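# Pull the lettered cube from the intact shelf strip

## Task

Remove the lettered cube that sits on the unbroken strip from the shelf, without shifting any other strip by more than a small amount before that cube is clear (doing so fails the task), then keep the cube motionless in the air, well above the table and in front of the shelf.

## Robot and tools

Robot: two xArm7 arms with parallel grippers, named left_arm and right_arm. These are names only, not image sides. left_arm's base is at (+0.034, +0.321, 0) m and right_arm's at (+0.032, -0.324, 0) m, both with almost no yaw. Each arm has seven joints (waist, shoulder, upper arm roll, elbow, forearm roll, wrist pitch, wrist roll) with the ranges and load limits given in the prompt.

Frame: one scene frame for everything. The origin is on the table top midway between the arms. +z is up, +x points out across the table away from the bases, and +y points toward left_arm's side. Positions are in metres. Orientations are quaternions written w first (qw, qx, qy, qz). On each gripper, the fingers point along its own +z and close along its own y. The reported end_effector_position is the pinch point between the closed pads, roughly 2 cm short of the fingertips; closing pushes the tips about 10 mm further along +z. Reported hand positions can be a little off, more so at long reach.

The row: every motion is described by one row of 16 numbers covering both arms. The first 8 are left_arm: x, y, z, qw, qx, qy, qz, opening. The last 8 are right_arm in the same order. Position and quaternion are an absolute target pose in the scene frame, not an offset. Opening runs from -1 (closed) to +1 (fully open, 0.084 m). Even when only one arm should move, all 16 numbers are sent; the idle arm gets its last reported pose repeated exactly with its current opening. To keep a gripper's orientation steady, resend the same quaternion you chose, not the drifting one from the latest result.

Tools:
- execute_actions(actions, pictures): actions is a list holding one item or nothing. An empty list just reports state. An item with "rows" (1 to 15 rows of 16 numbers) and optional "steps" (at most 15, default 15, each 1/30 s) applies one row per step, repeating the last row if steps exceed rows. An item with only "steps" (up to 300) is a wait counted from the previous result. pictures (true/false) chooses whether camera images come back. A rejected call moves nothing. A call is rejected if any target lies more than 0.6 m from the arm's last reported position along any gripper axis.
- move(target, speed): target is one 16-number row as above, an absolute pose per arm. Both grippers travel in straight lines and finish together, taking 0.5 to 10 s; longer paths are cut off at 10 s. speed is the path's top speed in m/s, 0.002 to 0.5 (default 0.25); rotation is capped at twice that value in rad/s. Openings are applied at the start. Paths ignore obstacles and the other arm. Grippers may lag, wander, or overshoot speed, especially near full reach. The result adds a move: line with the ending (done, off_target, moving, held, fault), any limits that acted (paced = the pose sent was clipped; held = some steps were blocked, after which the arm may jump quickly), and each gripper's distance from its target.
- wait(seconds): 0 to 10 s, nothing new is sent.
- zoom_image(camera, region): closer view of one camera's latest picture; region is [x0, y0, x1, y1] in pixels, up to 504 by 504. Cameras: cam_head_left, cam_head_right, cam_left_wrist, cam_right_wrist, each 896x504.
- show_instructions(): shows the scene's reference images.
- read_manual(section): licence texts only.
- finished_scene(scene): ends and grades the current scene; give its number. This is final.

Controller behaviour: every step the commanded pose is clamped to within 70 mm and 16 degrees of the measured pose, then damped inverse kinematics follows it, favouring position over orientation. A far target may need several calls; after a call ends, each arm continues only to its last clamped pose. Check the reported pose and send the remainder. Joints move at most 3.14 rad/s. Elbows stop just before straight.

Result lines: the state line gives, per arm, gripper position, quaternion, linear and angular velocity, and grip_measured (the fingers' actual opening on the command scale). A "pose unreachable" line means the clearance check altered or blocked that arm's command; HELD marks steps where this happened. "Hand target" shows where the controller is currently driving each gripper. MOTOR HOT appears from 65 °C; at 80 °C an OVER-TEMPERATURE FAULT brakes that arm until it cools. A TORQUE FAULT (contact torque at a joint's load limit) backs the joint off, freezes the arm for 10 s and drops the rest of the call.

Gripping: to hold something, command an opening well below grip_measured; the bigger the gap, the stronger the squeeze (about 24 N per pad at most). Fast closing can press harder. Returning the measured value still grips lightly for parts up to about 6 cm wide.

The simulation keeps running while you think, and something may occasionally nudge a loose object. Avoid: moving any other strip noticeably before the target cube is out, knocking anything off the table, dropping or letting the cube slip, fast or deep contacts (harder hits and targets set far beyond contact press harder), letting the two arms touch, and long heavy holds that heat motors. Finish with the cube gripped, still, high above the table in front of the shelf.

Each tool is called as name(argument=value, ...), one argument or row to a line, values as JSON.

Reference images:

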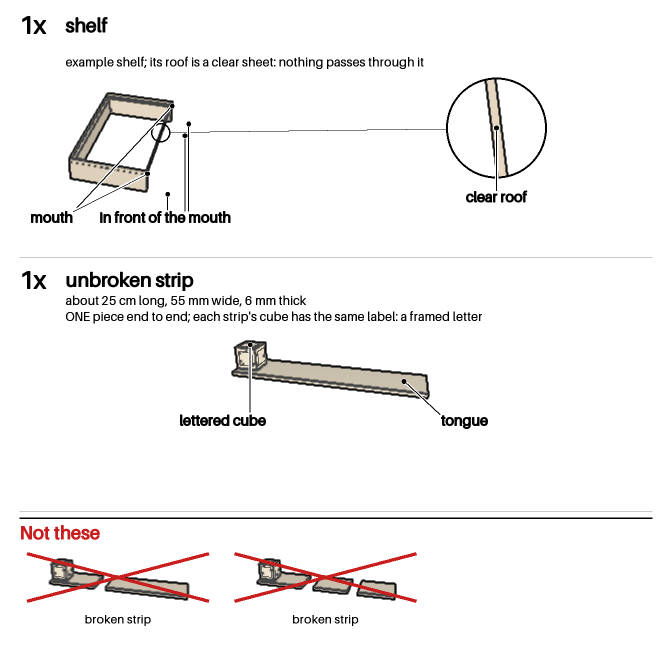

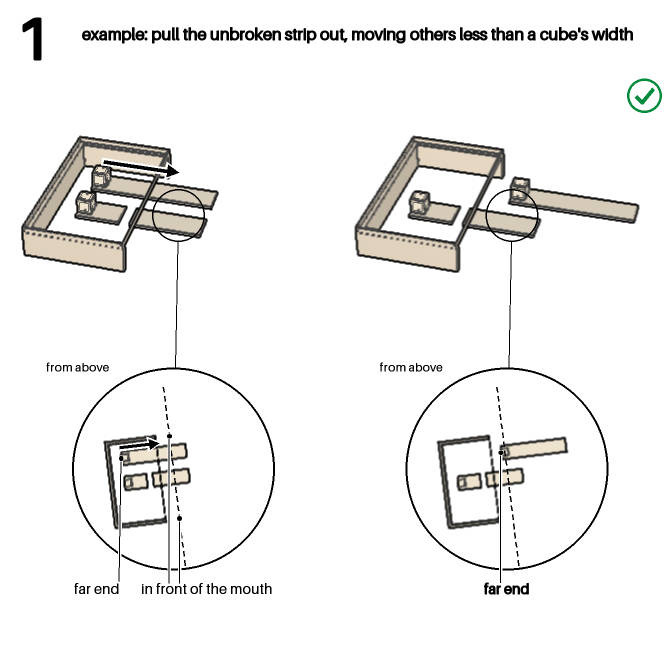

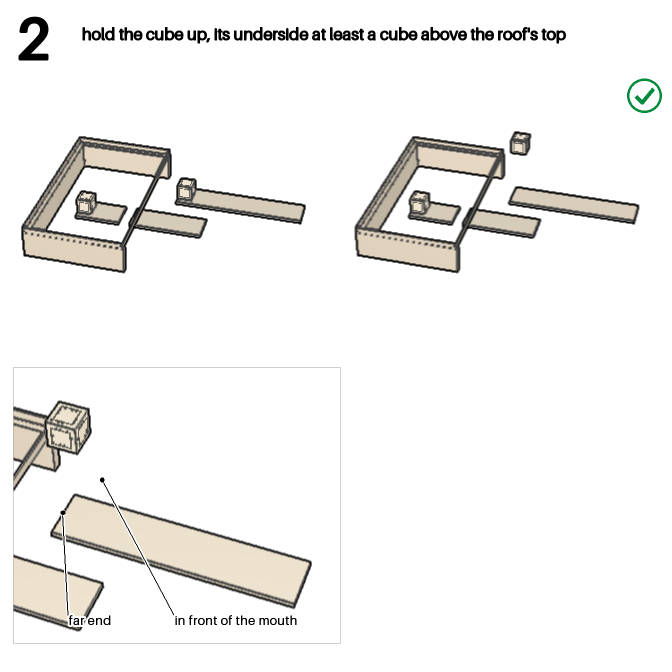

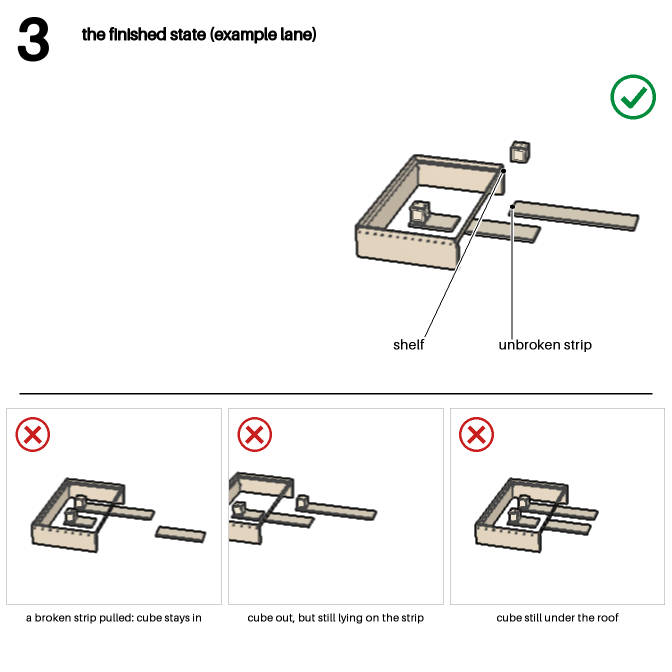

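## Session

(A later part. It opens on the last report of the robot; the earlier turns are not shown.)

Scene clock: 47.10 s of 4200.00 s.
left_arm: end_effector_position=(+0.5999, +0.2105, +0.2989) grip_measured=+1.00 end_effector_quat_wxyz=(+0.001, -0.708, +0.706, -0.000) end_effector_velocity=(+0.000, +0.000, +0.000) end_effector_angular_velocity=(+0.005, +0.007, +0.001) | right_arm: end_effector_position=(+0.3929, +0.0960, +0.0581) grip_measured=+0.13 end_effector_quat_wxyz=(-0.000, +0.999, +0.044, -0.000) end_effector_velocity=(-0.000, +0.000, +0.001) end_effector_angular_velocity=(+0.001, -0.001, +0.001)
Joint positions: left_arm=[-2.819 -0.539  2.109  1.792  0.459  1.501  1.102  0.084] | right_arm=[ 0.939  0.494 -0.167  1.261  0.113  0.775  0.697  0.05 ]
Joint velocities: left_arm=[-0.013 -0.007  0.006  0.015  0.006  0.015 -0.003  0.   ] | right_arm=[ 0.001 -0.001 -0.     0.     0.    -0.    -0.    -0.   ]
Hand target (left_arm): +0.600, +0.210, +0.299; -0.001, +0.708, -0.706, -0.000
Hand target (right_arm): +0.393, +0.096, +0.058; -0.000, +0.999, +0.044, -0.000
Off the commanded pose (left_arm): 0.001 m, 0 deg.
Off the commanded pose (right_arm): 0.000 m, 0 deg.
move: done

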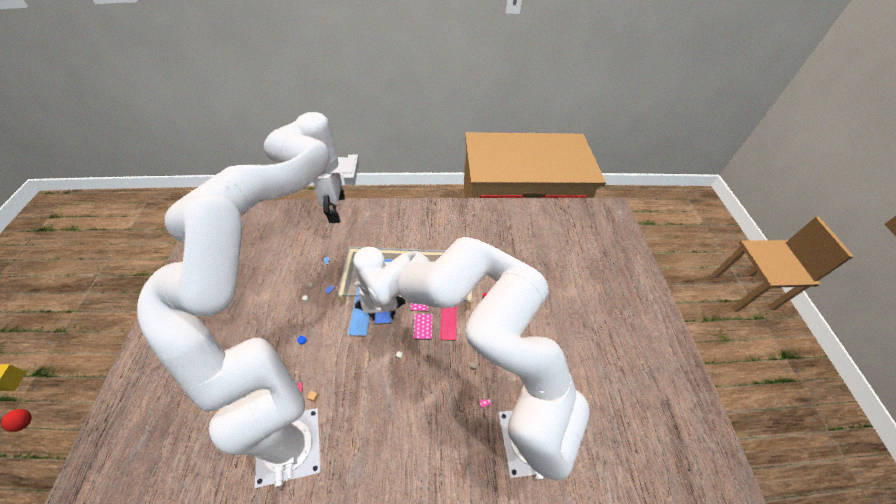

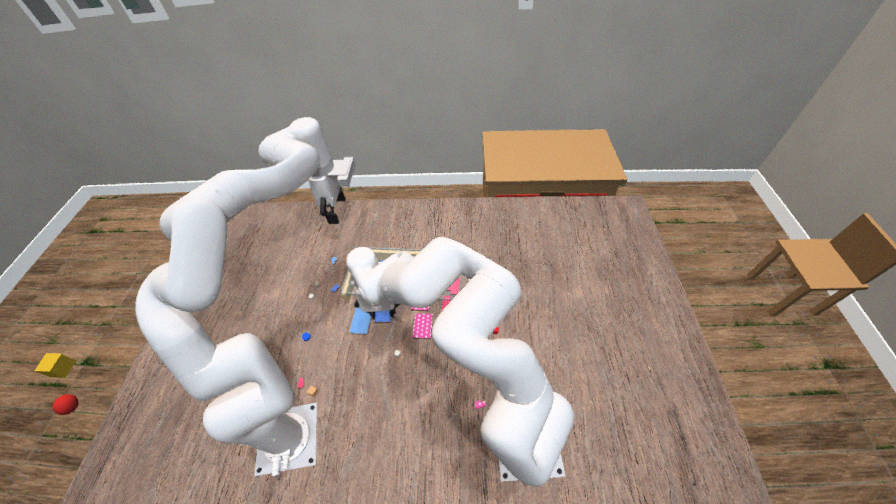

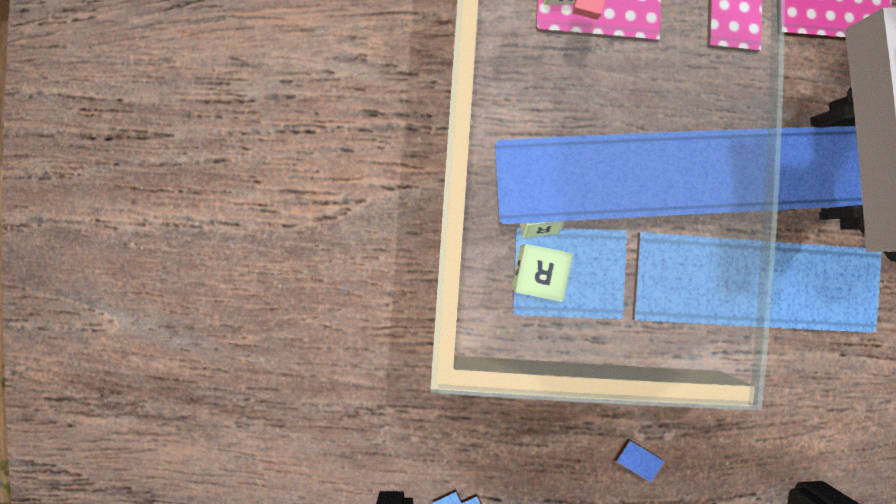

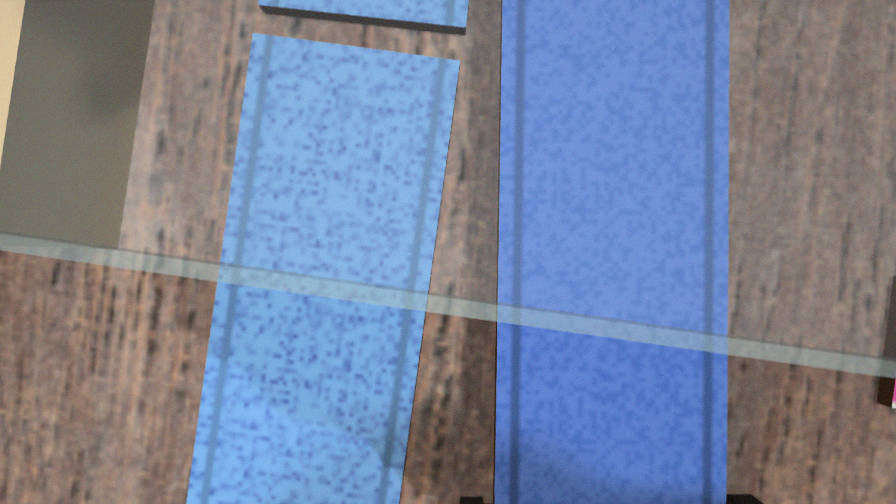

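move(
  target=[0.6,0.21,0.3,0,0.707,-0.707,0,1, 0.393,0.102,0.058,0,0.998,0.044,-0.05,-0.6],
  speed=0.03,
)

move(
  target=[0.6,0.21,0.3,0,0.707,-0.707,0,1, 0.353,0.075,0.058,0,0.998,0.044,-0.05,-0.6],
  speed=0.03,
)

Scene clock: 51.93 s of 4200.00 s.
left_arm: end_effector_position=(+0.6000, +0.2100, +0.3000) grip_measured=+1.00 end_effector_quat_wxyz=(+0.000, -0.707, +0.707, -0.000) end_effector_velocity=(-0.000, -0.000, +0.000) end_effector_angular_velocity=(-0.001, -0.000, +0.000) | right_arm: end_effector_position=(+0.3930, +0.1019, +0.0581) grip_measured=+0.13 end_effector_quat_wxyz=(-0.000, +0.998, +0.044, -0.050) end_effector_velocity=(-0.001, +0.001, +0.001) end_effector_angular_velocity=(+0.001, +0.004, +0.002)
Joint positions: left_arm=[-2.822 -0.541  2.109  1.798  0.459  1.506  1.104  0.084] | right_arm=[ 0.883  0.549 -0.132  1.369  0.179  0.901  0.638  0.05 ]
Joint velocities: left_arm=[ 0.     0.    -0.     0.    -0.001 -0.    -0.    -0.   ] | right_arm=[-0.002  0.001  0.002  0.005  0.002  0.006 -0.003  0.   ]
Hand target (left_arm): +0.600, +0.210, +0.300; -0.000, +0.707, -0.707, +0.000
Hand target (right_arm): +0.393, +0.102, +0.058; -0.000, +0.998, +0.044, -0.050
Off the commanded pose (left_arm): 0.000 m, 0 deg.
Off the commanded pose (right_arm): 0.000 m, 0 deg.
move: done

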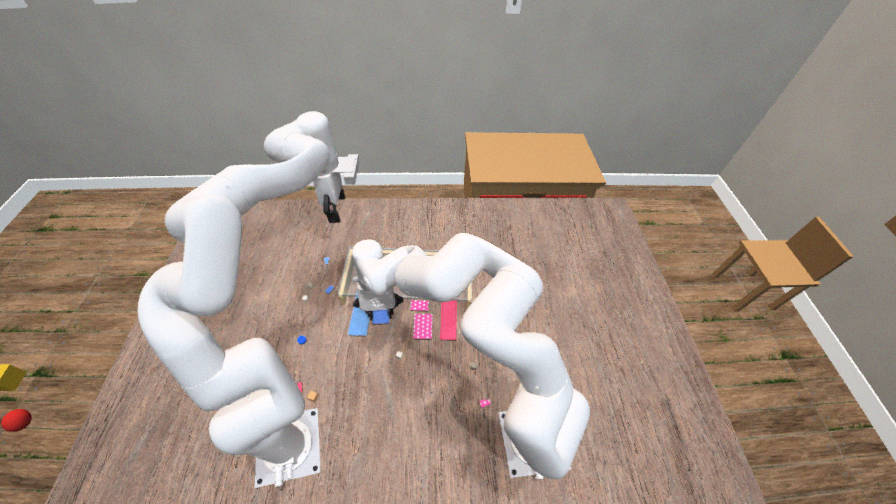

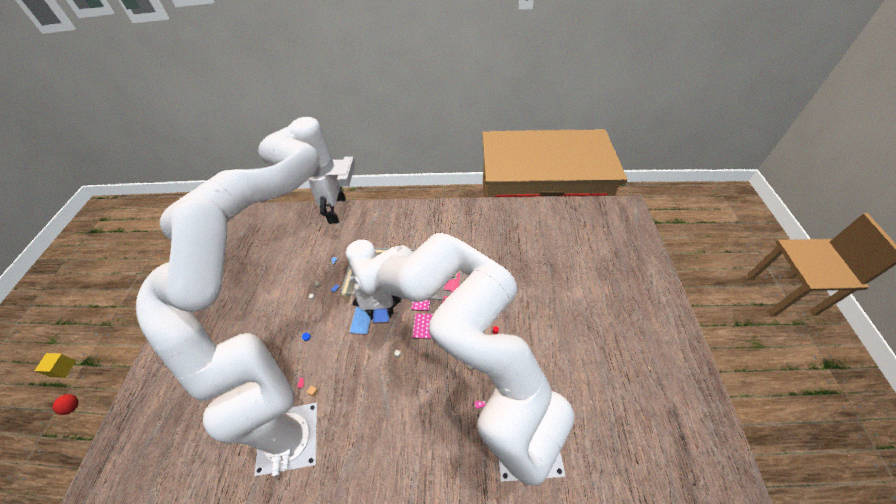

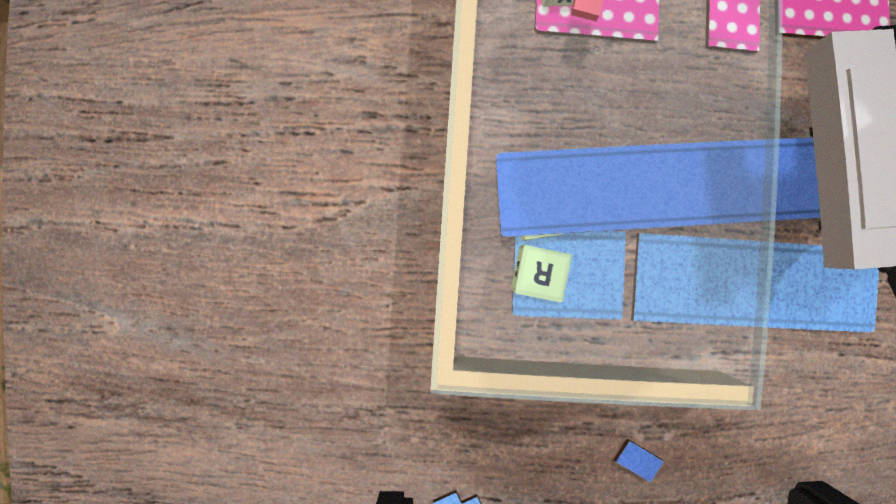

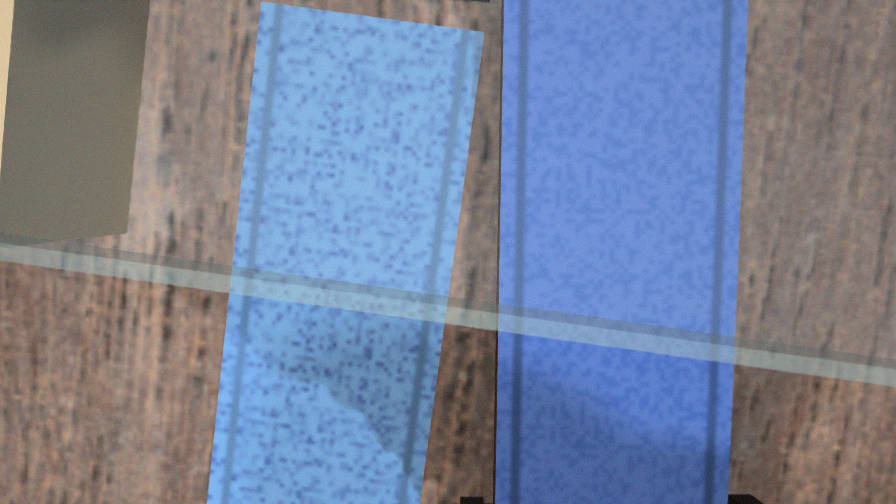

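Scene clock: 53.83 s of 4200.00 s.
left_arm: end_effector_position=(+0.6000, +0.2100, +0.3000) grip_measured=+1.00 end_effector_quat_wxyz=(+0.000, -0.707, +0.707, -0.000) end_effector_velocity=(-0.000, -0.000, -0.000) end_effector_angular_velocity=(+0.002, +0.001, -0.001) | right_arm: end_effector_position=(+0.3532, +0.0750, +0.0578) grip_measured=+0.13 end_effector_quat_wxyz=(+0.000, +0.998, +0.044, -0.050) end_effector_velocity=(-0.000, -0.001, +0.000) end_effector_angular_velocity=(+0.001, -0.001, -0.002)
Joint positions: left_arm=[-2.822 -0.541  2.109  1.798  0.459  1.506  1.104  0.084] | right_arm=[ 0.916  0.417 -0.131  1.155  0.173  0.817  0.657  0.05 ]
Joint velocities: left_arm=[-0.001  0.    -0.     0.     0.001  0.002 -0.    -0.   ] | right_arm=[ 0.    -0.002 -0.001 -0.003  0.001 -0.002  0.001  0.   ]
Hand target (left_arm): +0.600, +0.210, +0.300; +0.000, +0.707, -0.707, +0.000
Hand target (right_arm): +0.353, +0.075, +0.058; +0.000, +0.998, +0.044, -0.050
Off the commanded pose (left_arm): 0.000 m, 0 deg.
Off the commanded pose (right_arm): 0.000 m, 0 deg.
move: done

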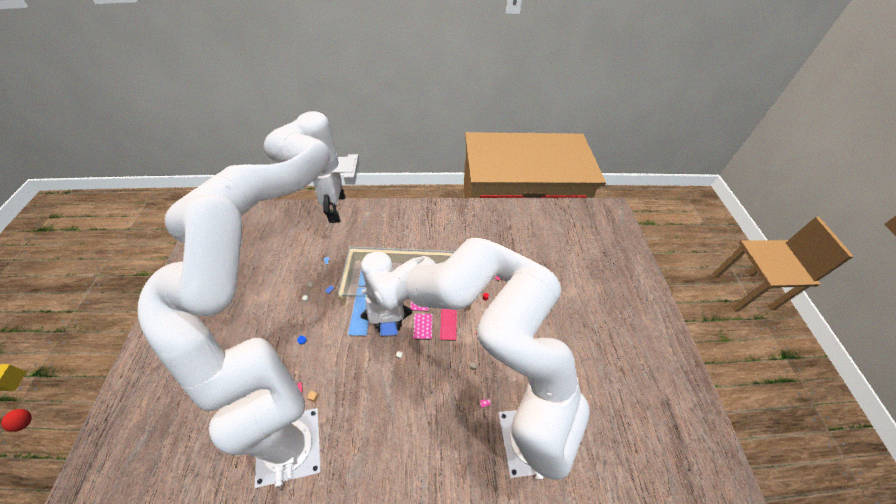

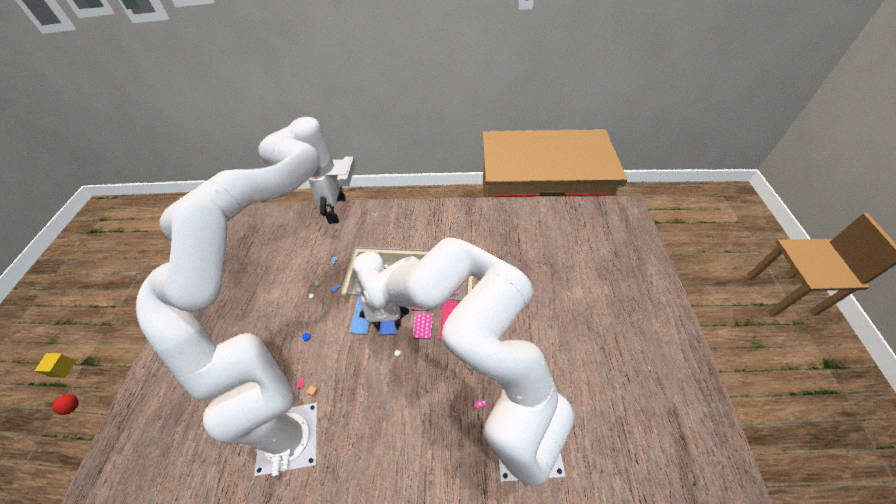

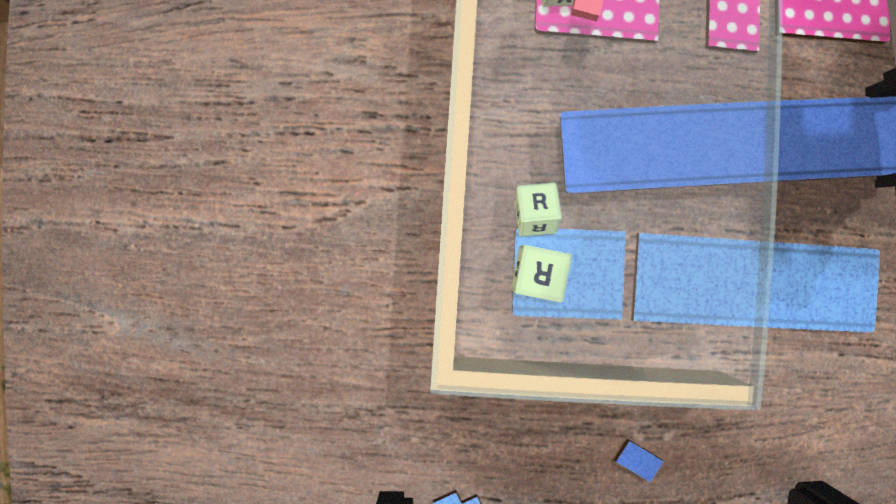

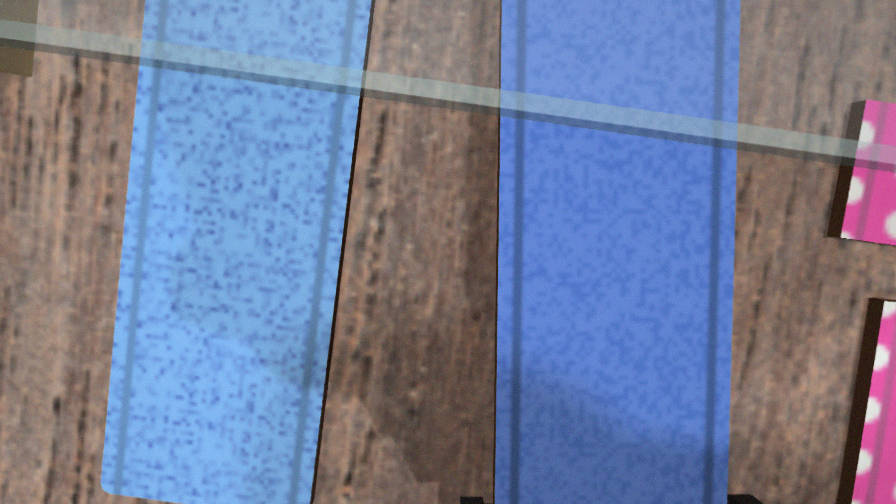

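move(
  target=[0.6,0.21,0.3,0,0.707,-0.707,0,1, 0.353,0.098,0.058,0,0.998,0.044,-0.02,-1],
  speed=0.05,
)

move(
  target=[0.6,0.21,0.3,0,0.707,-0.707,0,1, 0.40,0.098,0.058,0,0.998,0.044,-0.02,-1],
  speed=0.05,
)

move(
  target=[0.6,0.21,0.3,0,0.707,-0.707,0,1, 0.40,0.098,0.058,0,0.997,0.044,-0.065,-1],
  speed=0.03,
)

move(
  target=[0.6,0.21,0.3,0,0.707,-0.707,0,1, 0.36,0.078,0.058,0,0.992,0.044,-0.12,-1],
  speed=0.02,
)

Scene clock: 60.13 s of 4200.00 s.
left_arm: end_effector_position=(+0.6000, +0.2100, +0.3000) grip_measured=+1.00 end_effector_quat_wxyz=(+0.000, -0.707, +0.707, +0.000) end_effector_velocity=(+0.000, +0.001, +0.000) end_effector_angular_velocity=(+0.002, -0.001, +0.001) | right_arm: end_effector_position=(+0.3531, +0.0978, +0.0580) grip_measured=+0.13 end_effector_quat_wxyz=(+0.000, +0.999, +0.044, -0.020) end_effector_velocity=(+0.002, -0.001, -0.000) end_effector_angular_velocity=(-0.001, -0.004, -0.006)
Joint positions: left_arm=[-2.822 -0.541  2.109  1.798  0.459  1.506  1.104  0.084] | right_arm=[ 0.965  0.441 -0.139  1.185  0.128  0.778  0.733  0.05 ]
Joint velocities: left_arm=[ 0.     0.001  0.001  0.     0.001 -0.    -0.    -0.   ] | right_arm=[ 0.     0.002 -0.004  0.002 -0.002 -0.002  0.004  0.   ]
Hand target (left_arm): +0.600, +0.210, +0.300; +0.000, +0.707, -0.707, +0.000
Hand target (right_arm): +0.353, +0.098, +0.058; -0.000, +0.999, +0.044, -0.020
Off the commanded pose (left_arm): 0.000 m, 0 deg.
Off the commanded pose (right_arm): 0.000 m, 0 deg.
After step 90, 2.40 s passed at rest.
move: done

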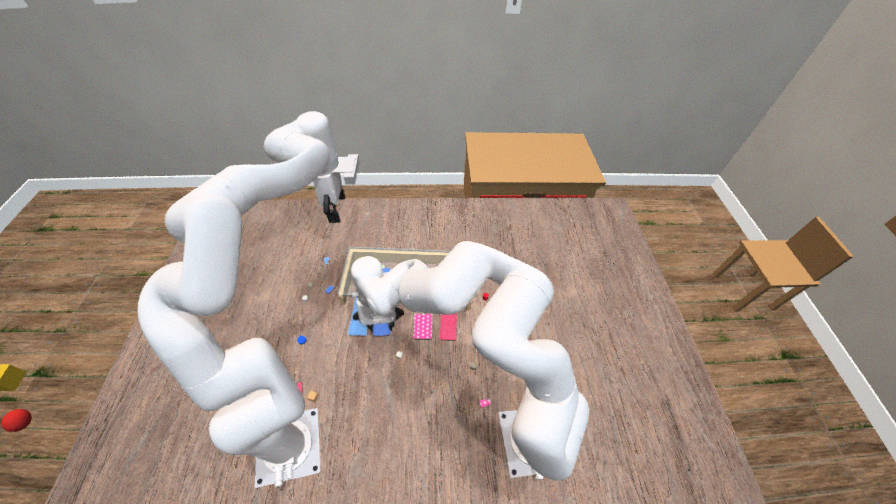

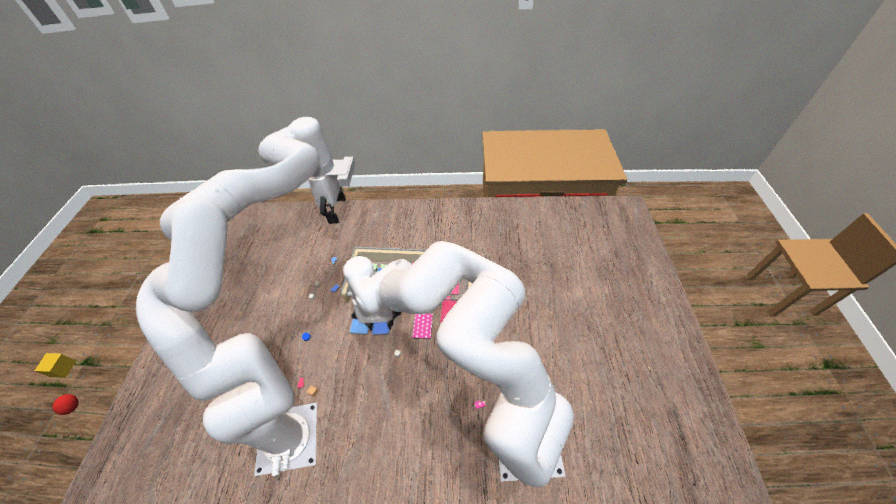

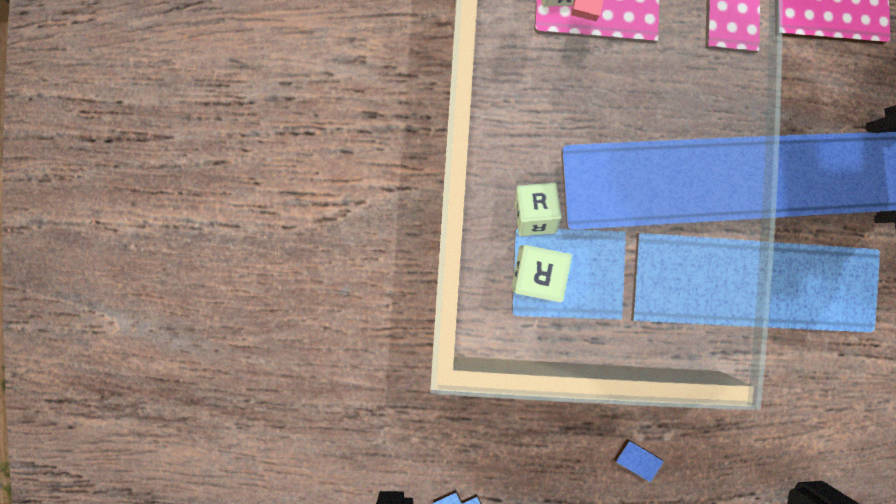

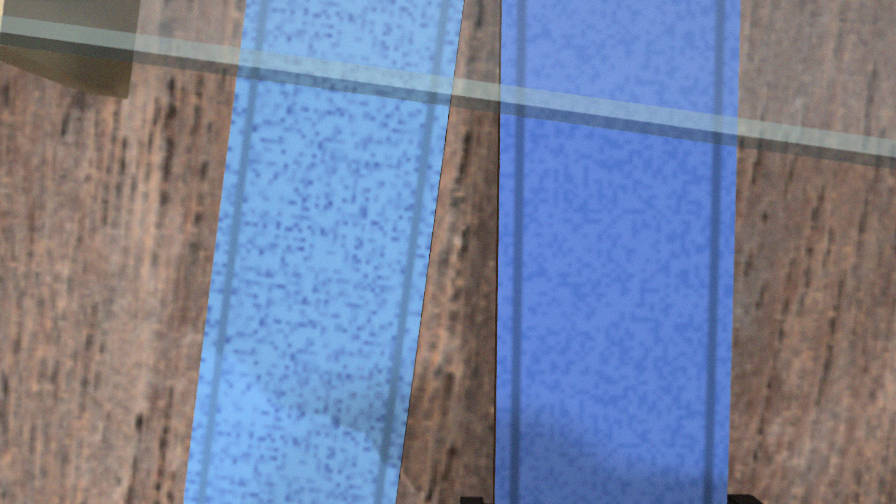

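Scene clock: 61.37 s of 4200.00 s.
left_arm: end_effector_position=(+0.6000, +0.2100, +0.3000) grip_measured=+1.00 end_effector_quat_wxyz=(+0.000, -0.707, +0.707, -0.000) end_effector_velocity=(-0.000, -0.000, -0.000) end_effector_angular_velocity=(+0.001, +0.001, -0.000) | right_arm: end_effector_position=(+0.3997, +0.0982, +0.0581) grip_measured=+0.13 end_effector_quat_wxyz=(-0.000, +0.999, +0.044, -0.020) end_effector_velocity=(-0.002, +0.003, -0.000) end_effector_angular_velocity=(+0.001, +0.002, +0.005)
Joint positions: left_arm=[-2.822 -0.541  2.109  1.798  0.459  1.506  1.104  0.084] | right_arm=[ 0.903  0.528 -0.149  1.324  0.141  0.833  0.663  0.05 ]
Joint velocities: left_arm=[-0.001  0.     0.     0.    -0.     0.001 -0.    -0.   ] | right_arm=[ 0.001  0.003  0.004  0.005  0.001  0.003 -0.001  0.   ]
Hand target (left_arm): +0.600, +0.210, +0.300; -0.000, +0.707, -0.707, -0.000
Hand target (right_arm): +0.400, +0.098, +0.058; -0.000, +0.999, +0.044, -0.020
Off the commanded pose (left_arm): 0.000 m, 0 deg.
Off the commanded pose (right_arm): 0.000 m, 0 deg.
move: done

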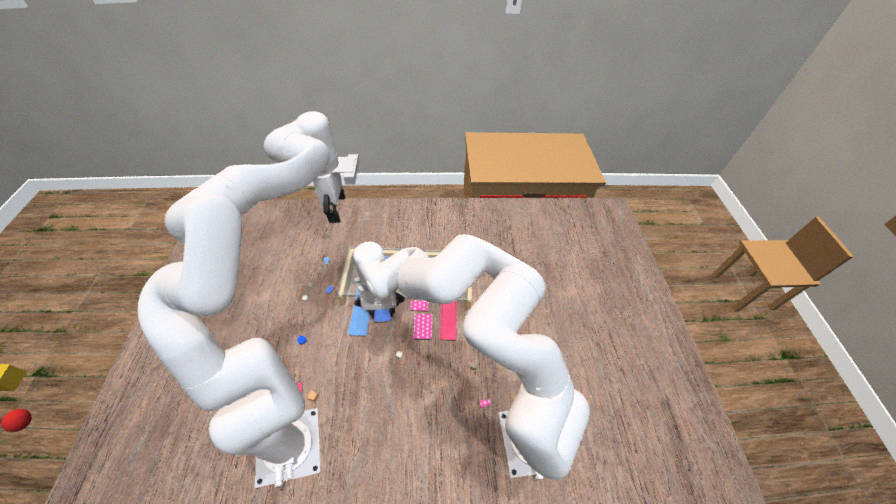

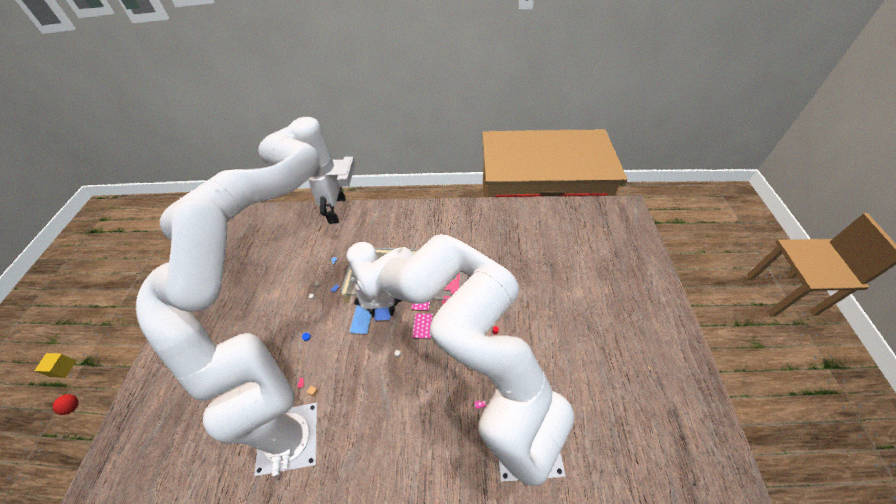

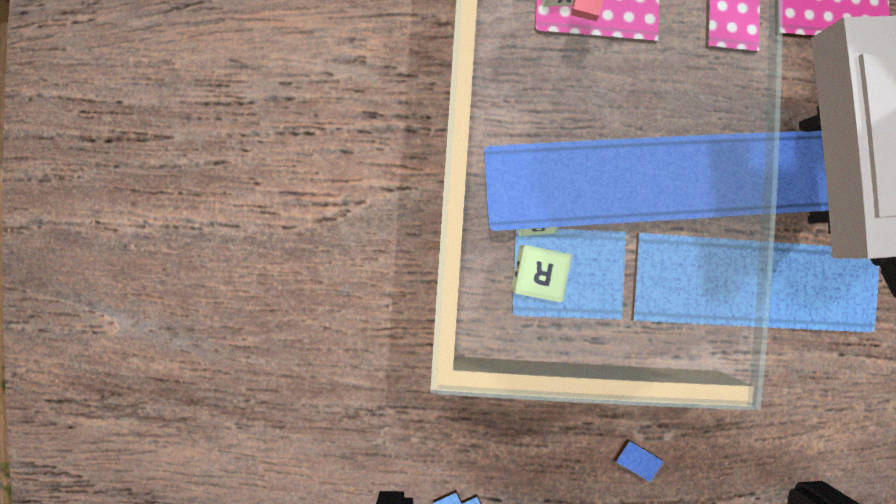

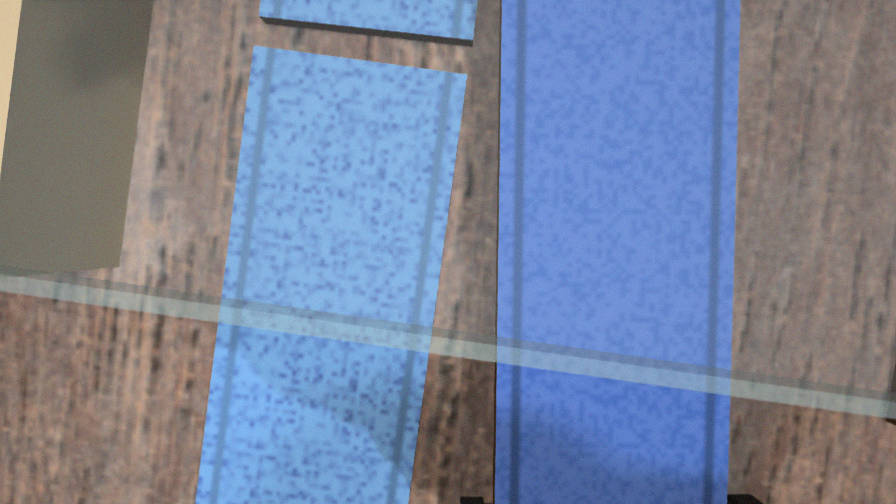

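Scene clock: 63.10 s of 4200.00 s.
left_arm: end_effector_position=(+0.6000, +0.2100, +0.3000) grip_measured=+1.00 end_effector_quat_wxyz=(+0.000, -0.707, +0.707, +0.000) end_effector_velocity=(+0.000, +0.000, -0.000) end_effector_angular_velocity=(+0.001, -0.000, +0.000) | right_arm: end_effector_position=(+0.4000, +0.0979, +0.0581) grip_measured=+0.13 end_effector_quat_wxyz=(-0.000, +0.997, +0.044, -0.065) end_effector_velocity=(-0.002, +0.001, +0.000) end_effector_angular_velocity=(+0.000, +0.006, +0.004)
Joint positions: left_arm=[-2.822 -0.541  2.109  1.798  0.459  1.506  1.104  0.084] | right_arm=[ 0.852  0.569 -0.122  1.406  0.194  0.942  0.61   0.05 ]
Joint velocities: left_arm=[-0.    -0.     0.     0.     0.001 -0.    -0.     0.   ] | right_arm=[-0.001  0.002  0.003  0.004  0.002  0.006 -0.003  0.   ]
Hand target (left_arm): +0.600, +0.210, +0.300; +0.000, +0.707, -0.707, -0.000
Hand target (right_arm): +0.400, +0.098, +0.058; -0.000, +0.997, +0.044, -0.065
Off the commanded pose (left_arm): 0.000 m, 0 deg.
Off the commanded pose (right_arm): 0.000 m, 0 deg.
move: done

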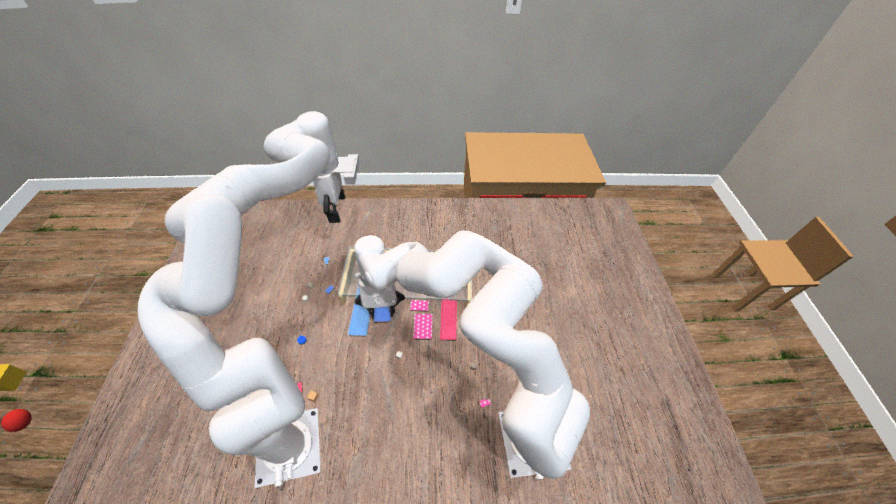

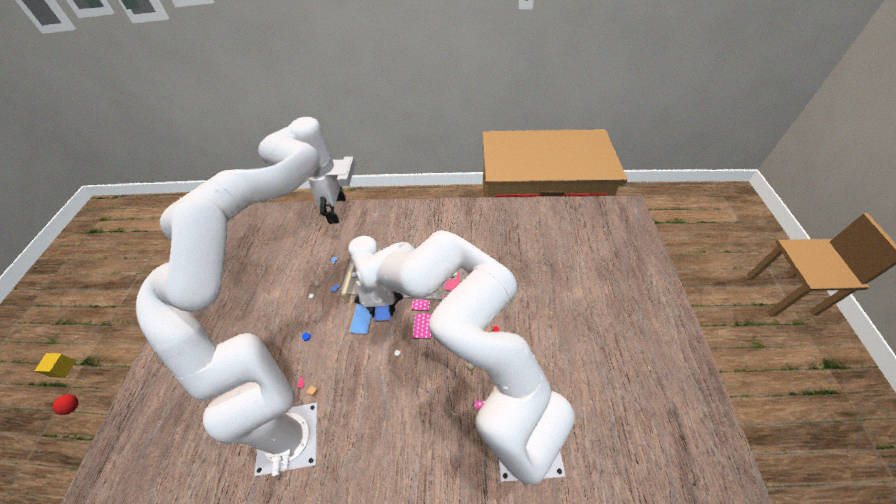

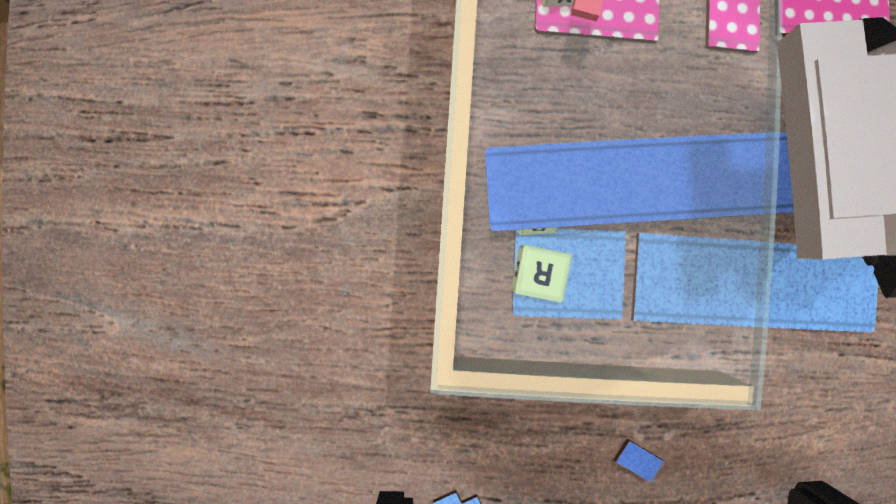

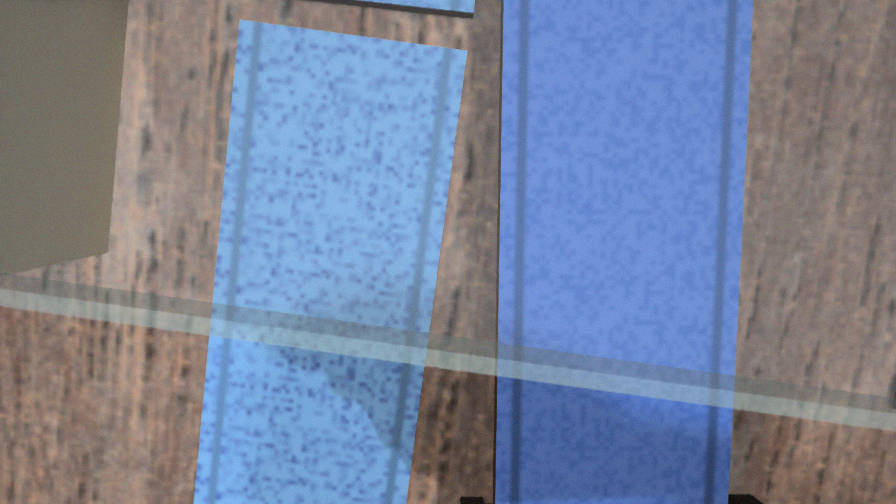

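Scene clock: 66.10 s of 4200.00 s.
left_arm: end_effector_position=(+0.6000, +0.2100, +0.3000) grip_measured=+1.00 end_effector_quat_wxyz=(+0.000, -0.707, +0.707, +0.000) end_effector_velocity=(+0.000, +0.000, +0.000) end_effector_angular_velocity=(+0.000, -0.001, -0.000) | right_arm: end_effector_position=(+0.3601, +0.0780, +0.0579) grip_measured=+0.13 end_effector_quat_wxyz=(+0.000, +0.992, +0.044, -0.120) end_effector_velocity=(-0.001, -0.000, -0.001) end_effector_angular_velocity=(-0.000, +0.003, -0.001)
Joint positions: left_arm=[-2.822 -0.541  2.109  1.798  0.459  1.506  1.104  0.084] | right_arm=[ 0.829  0.503 -0.092  1.305  0.253  0.993  0.571  0.05 ]
Joint velocities: left_arm=[ 0.     0.    -0.    -0.     0.001 -0.    -0.    -0.   ] | right_arm=[-0.001 -0.     0.001 -0.002  0.002  0.001 -0.001  0.   ]
Hand target (left_arm): +0.600, +0.210, +0.300; +0.000, +0.707, -0.707, -0.000
Hand target (right_arm): +0.360, +0.078, +0.058; +0.000, +0.992, +0.044, -0.120
Off the commanded pose (left_arm): 0.000 m, 0 deg.
Off the commanded pose (right_arm): 0.000 m, 0 deg.
move: done

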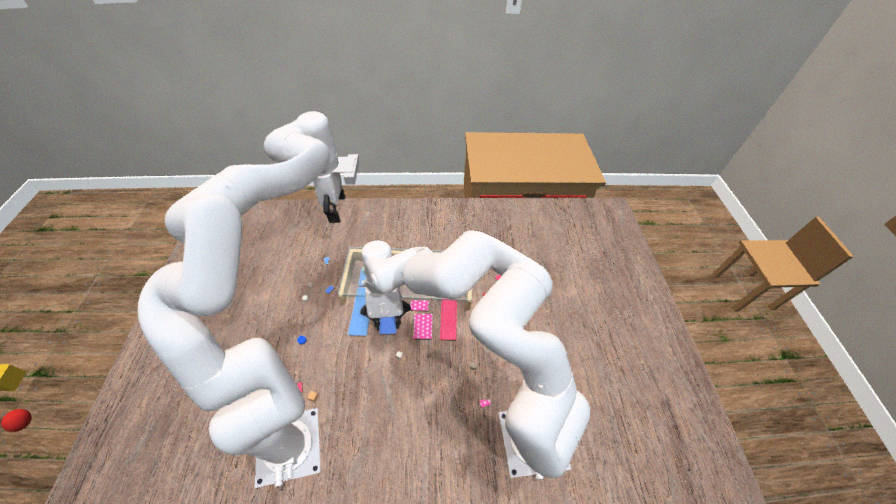

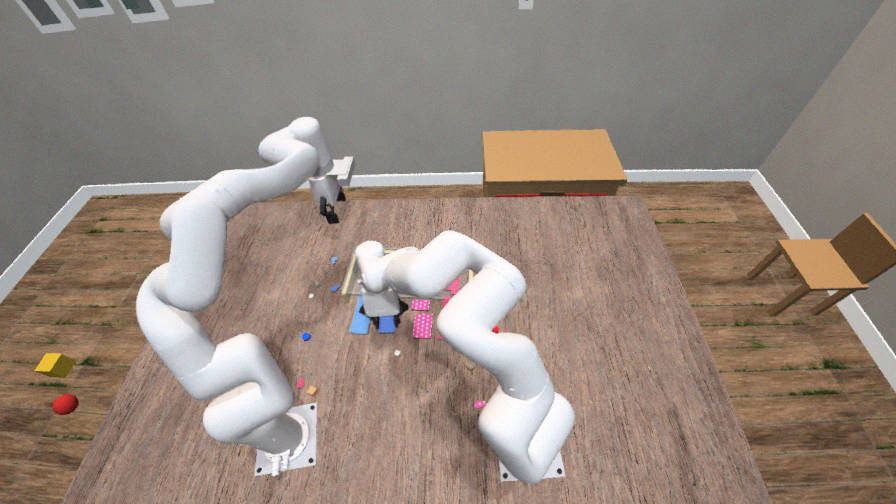

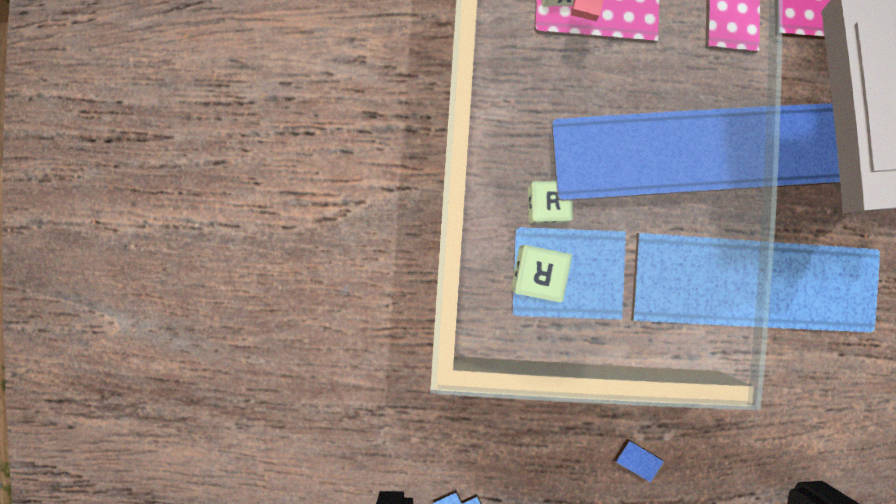

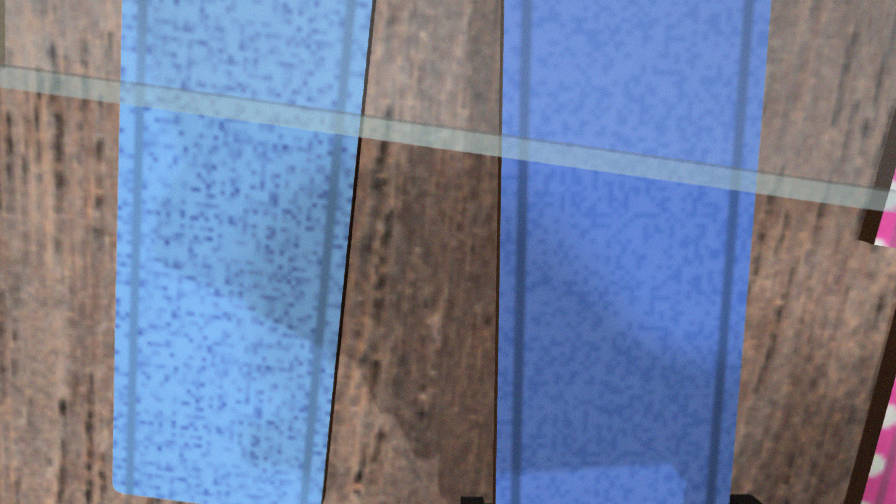

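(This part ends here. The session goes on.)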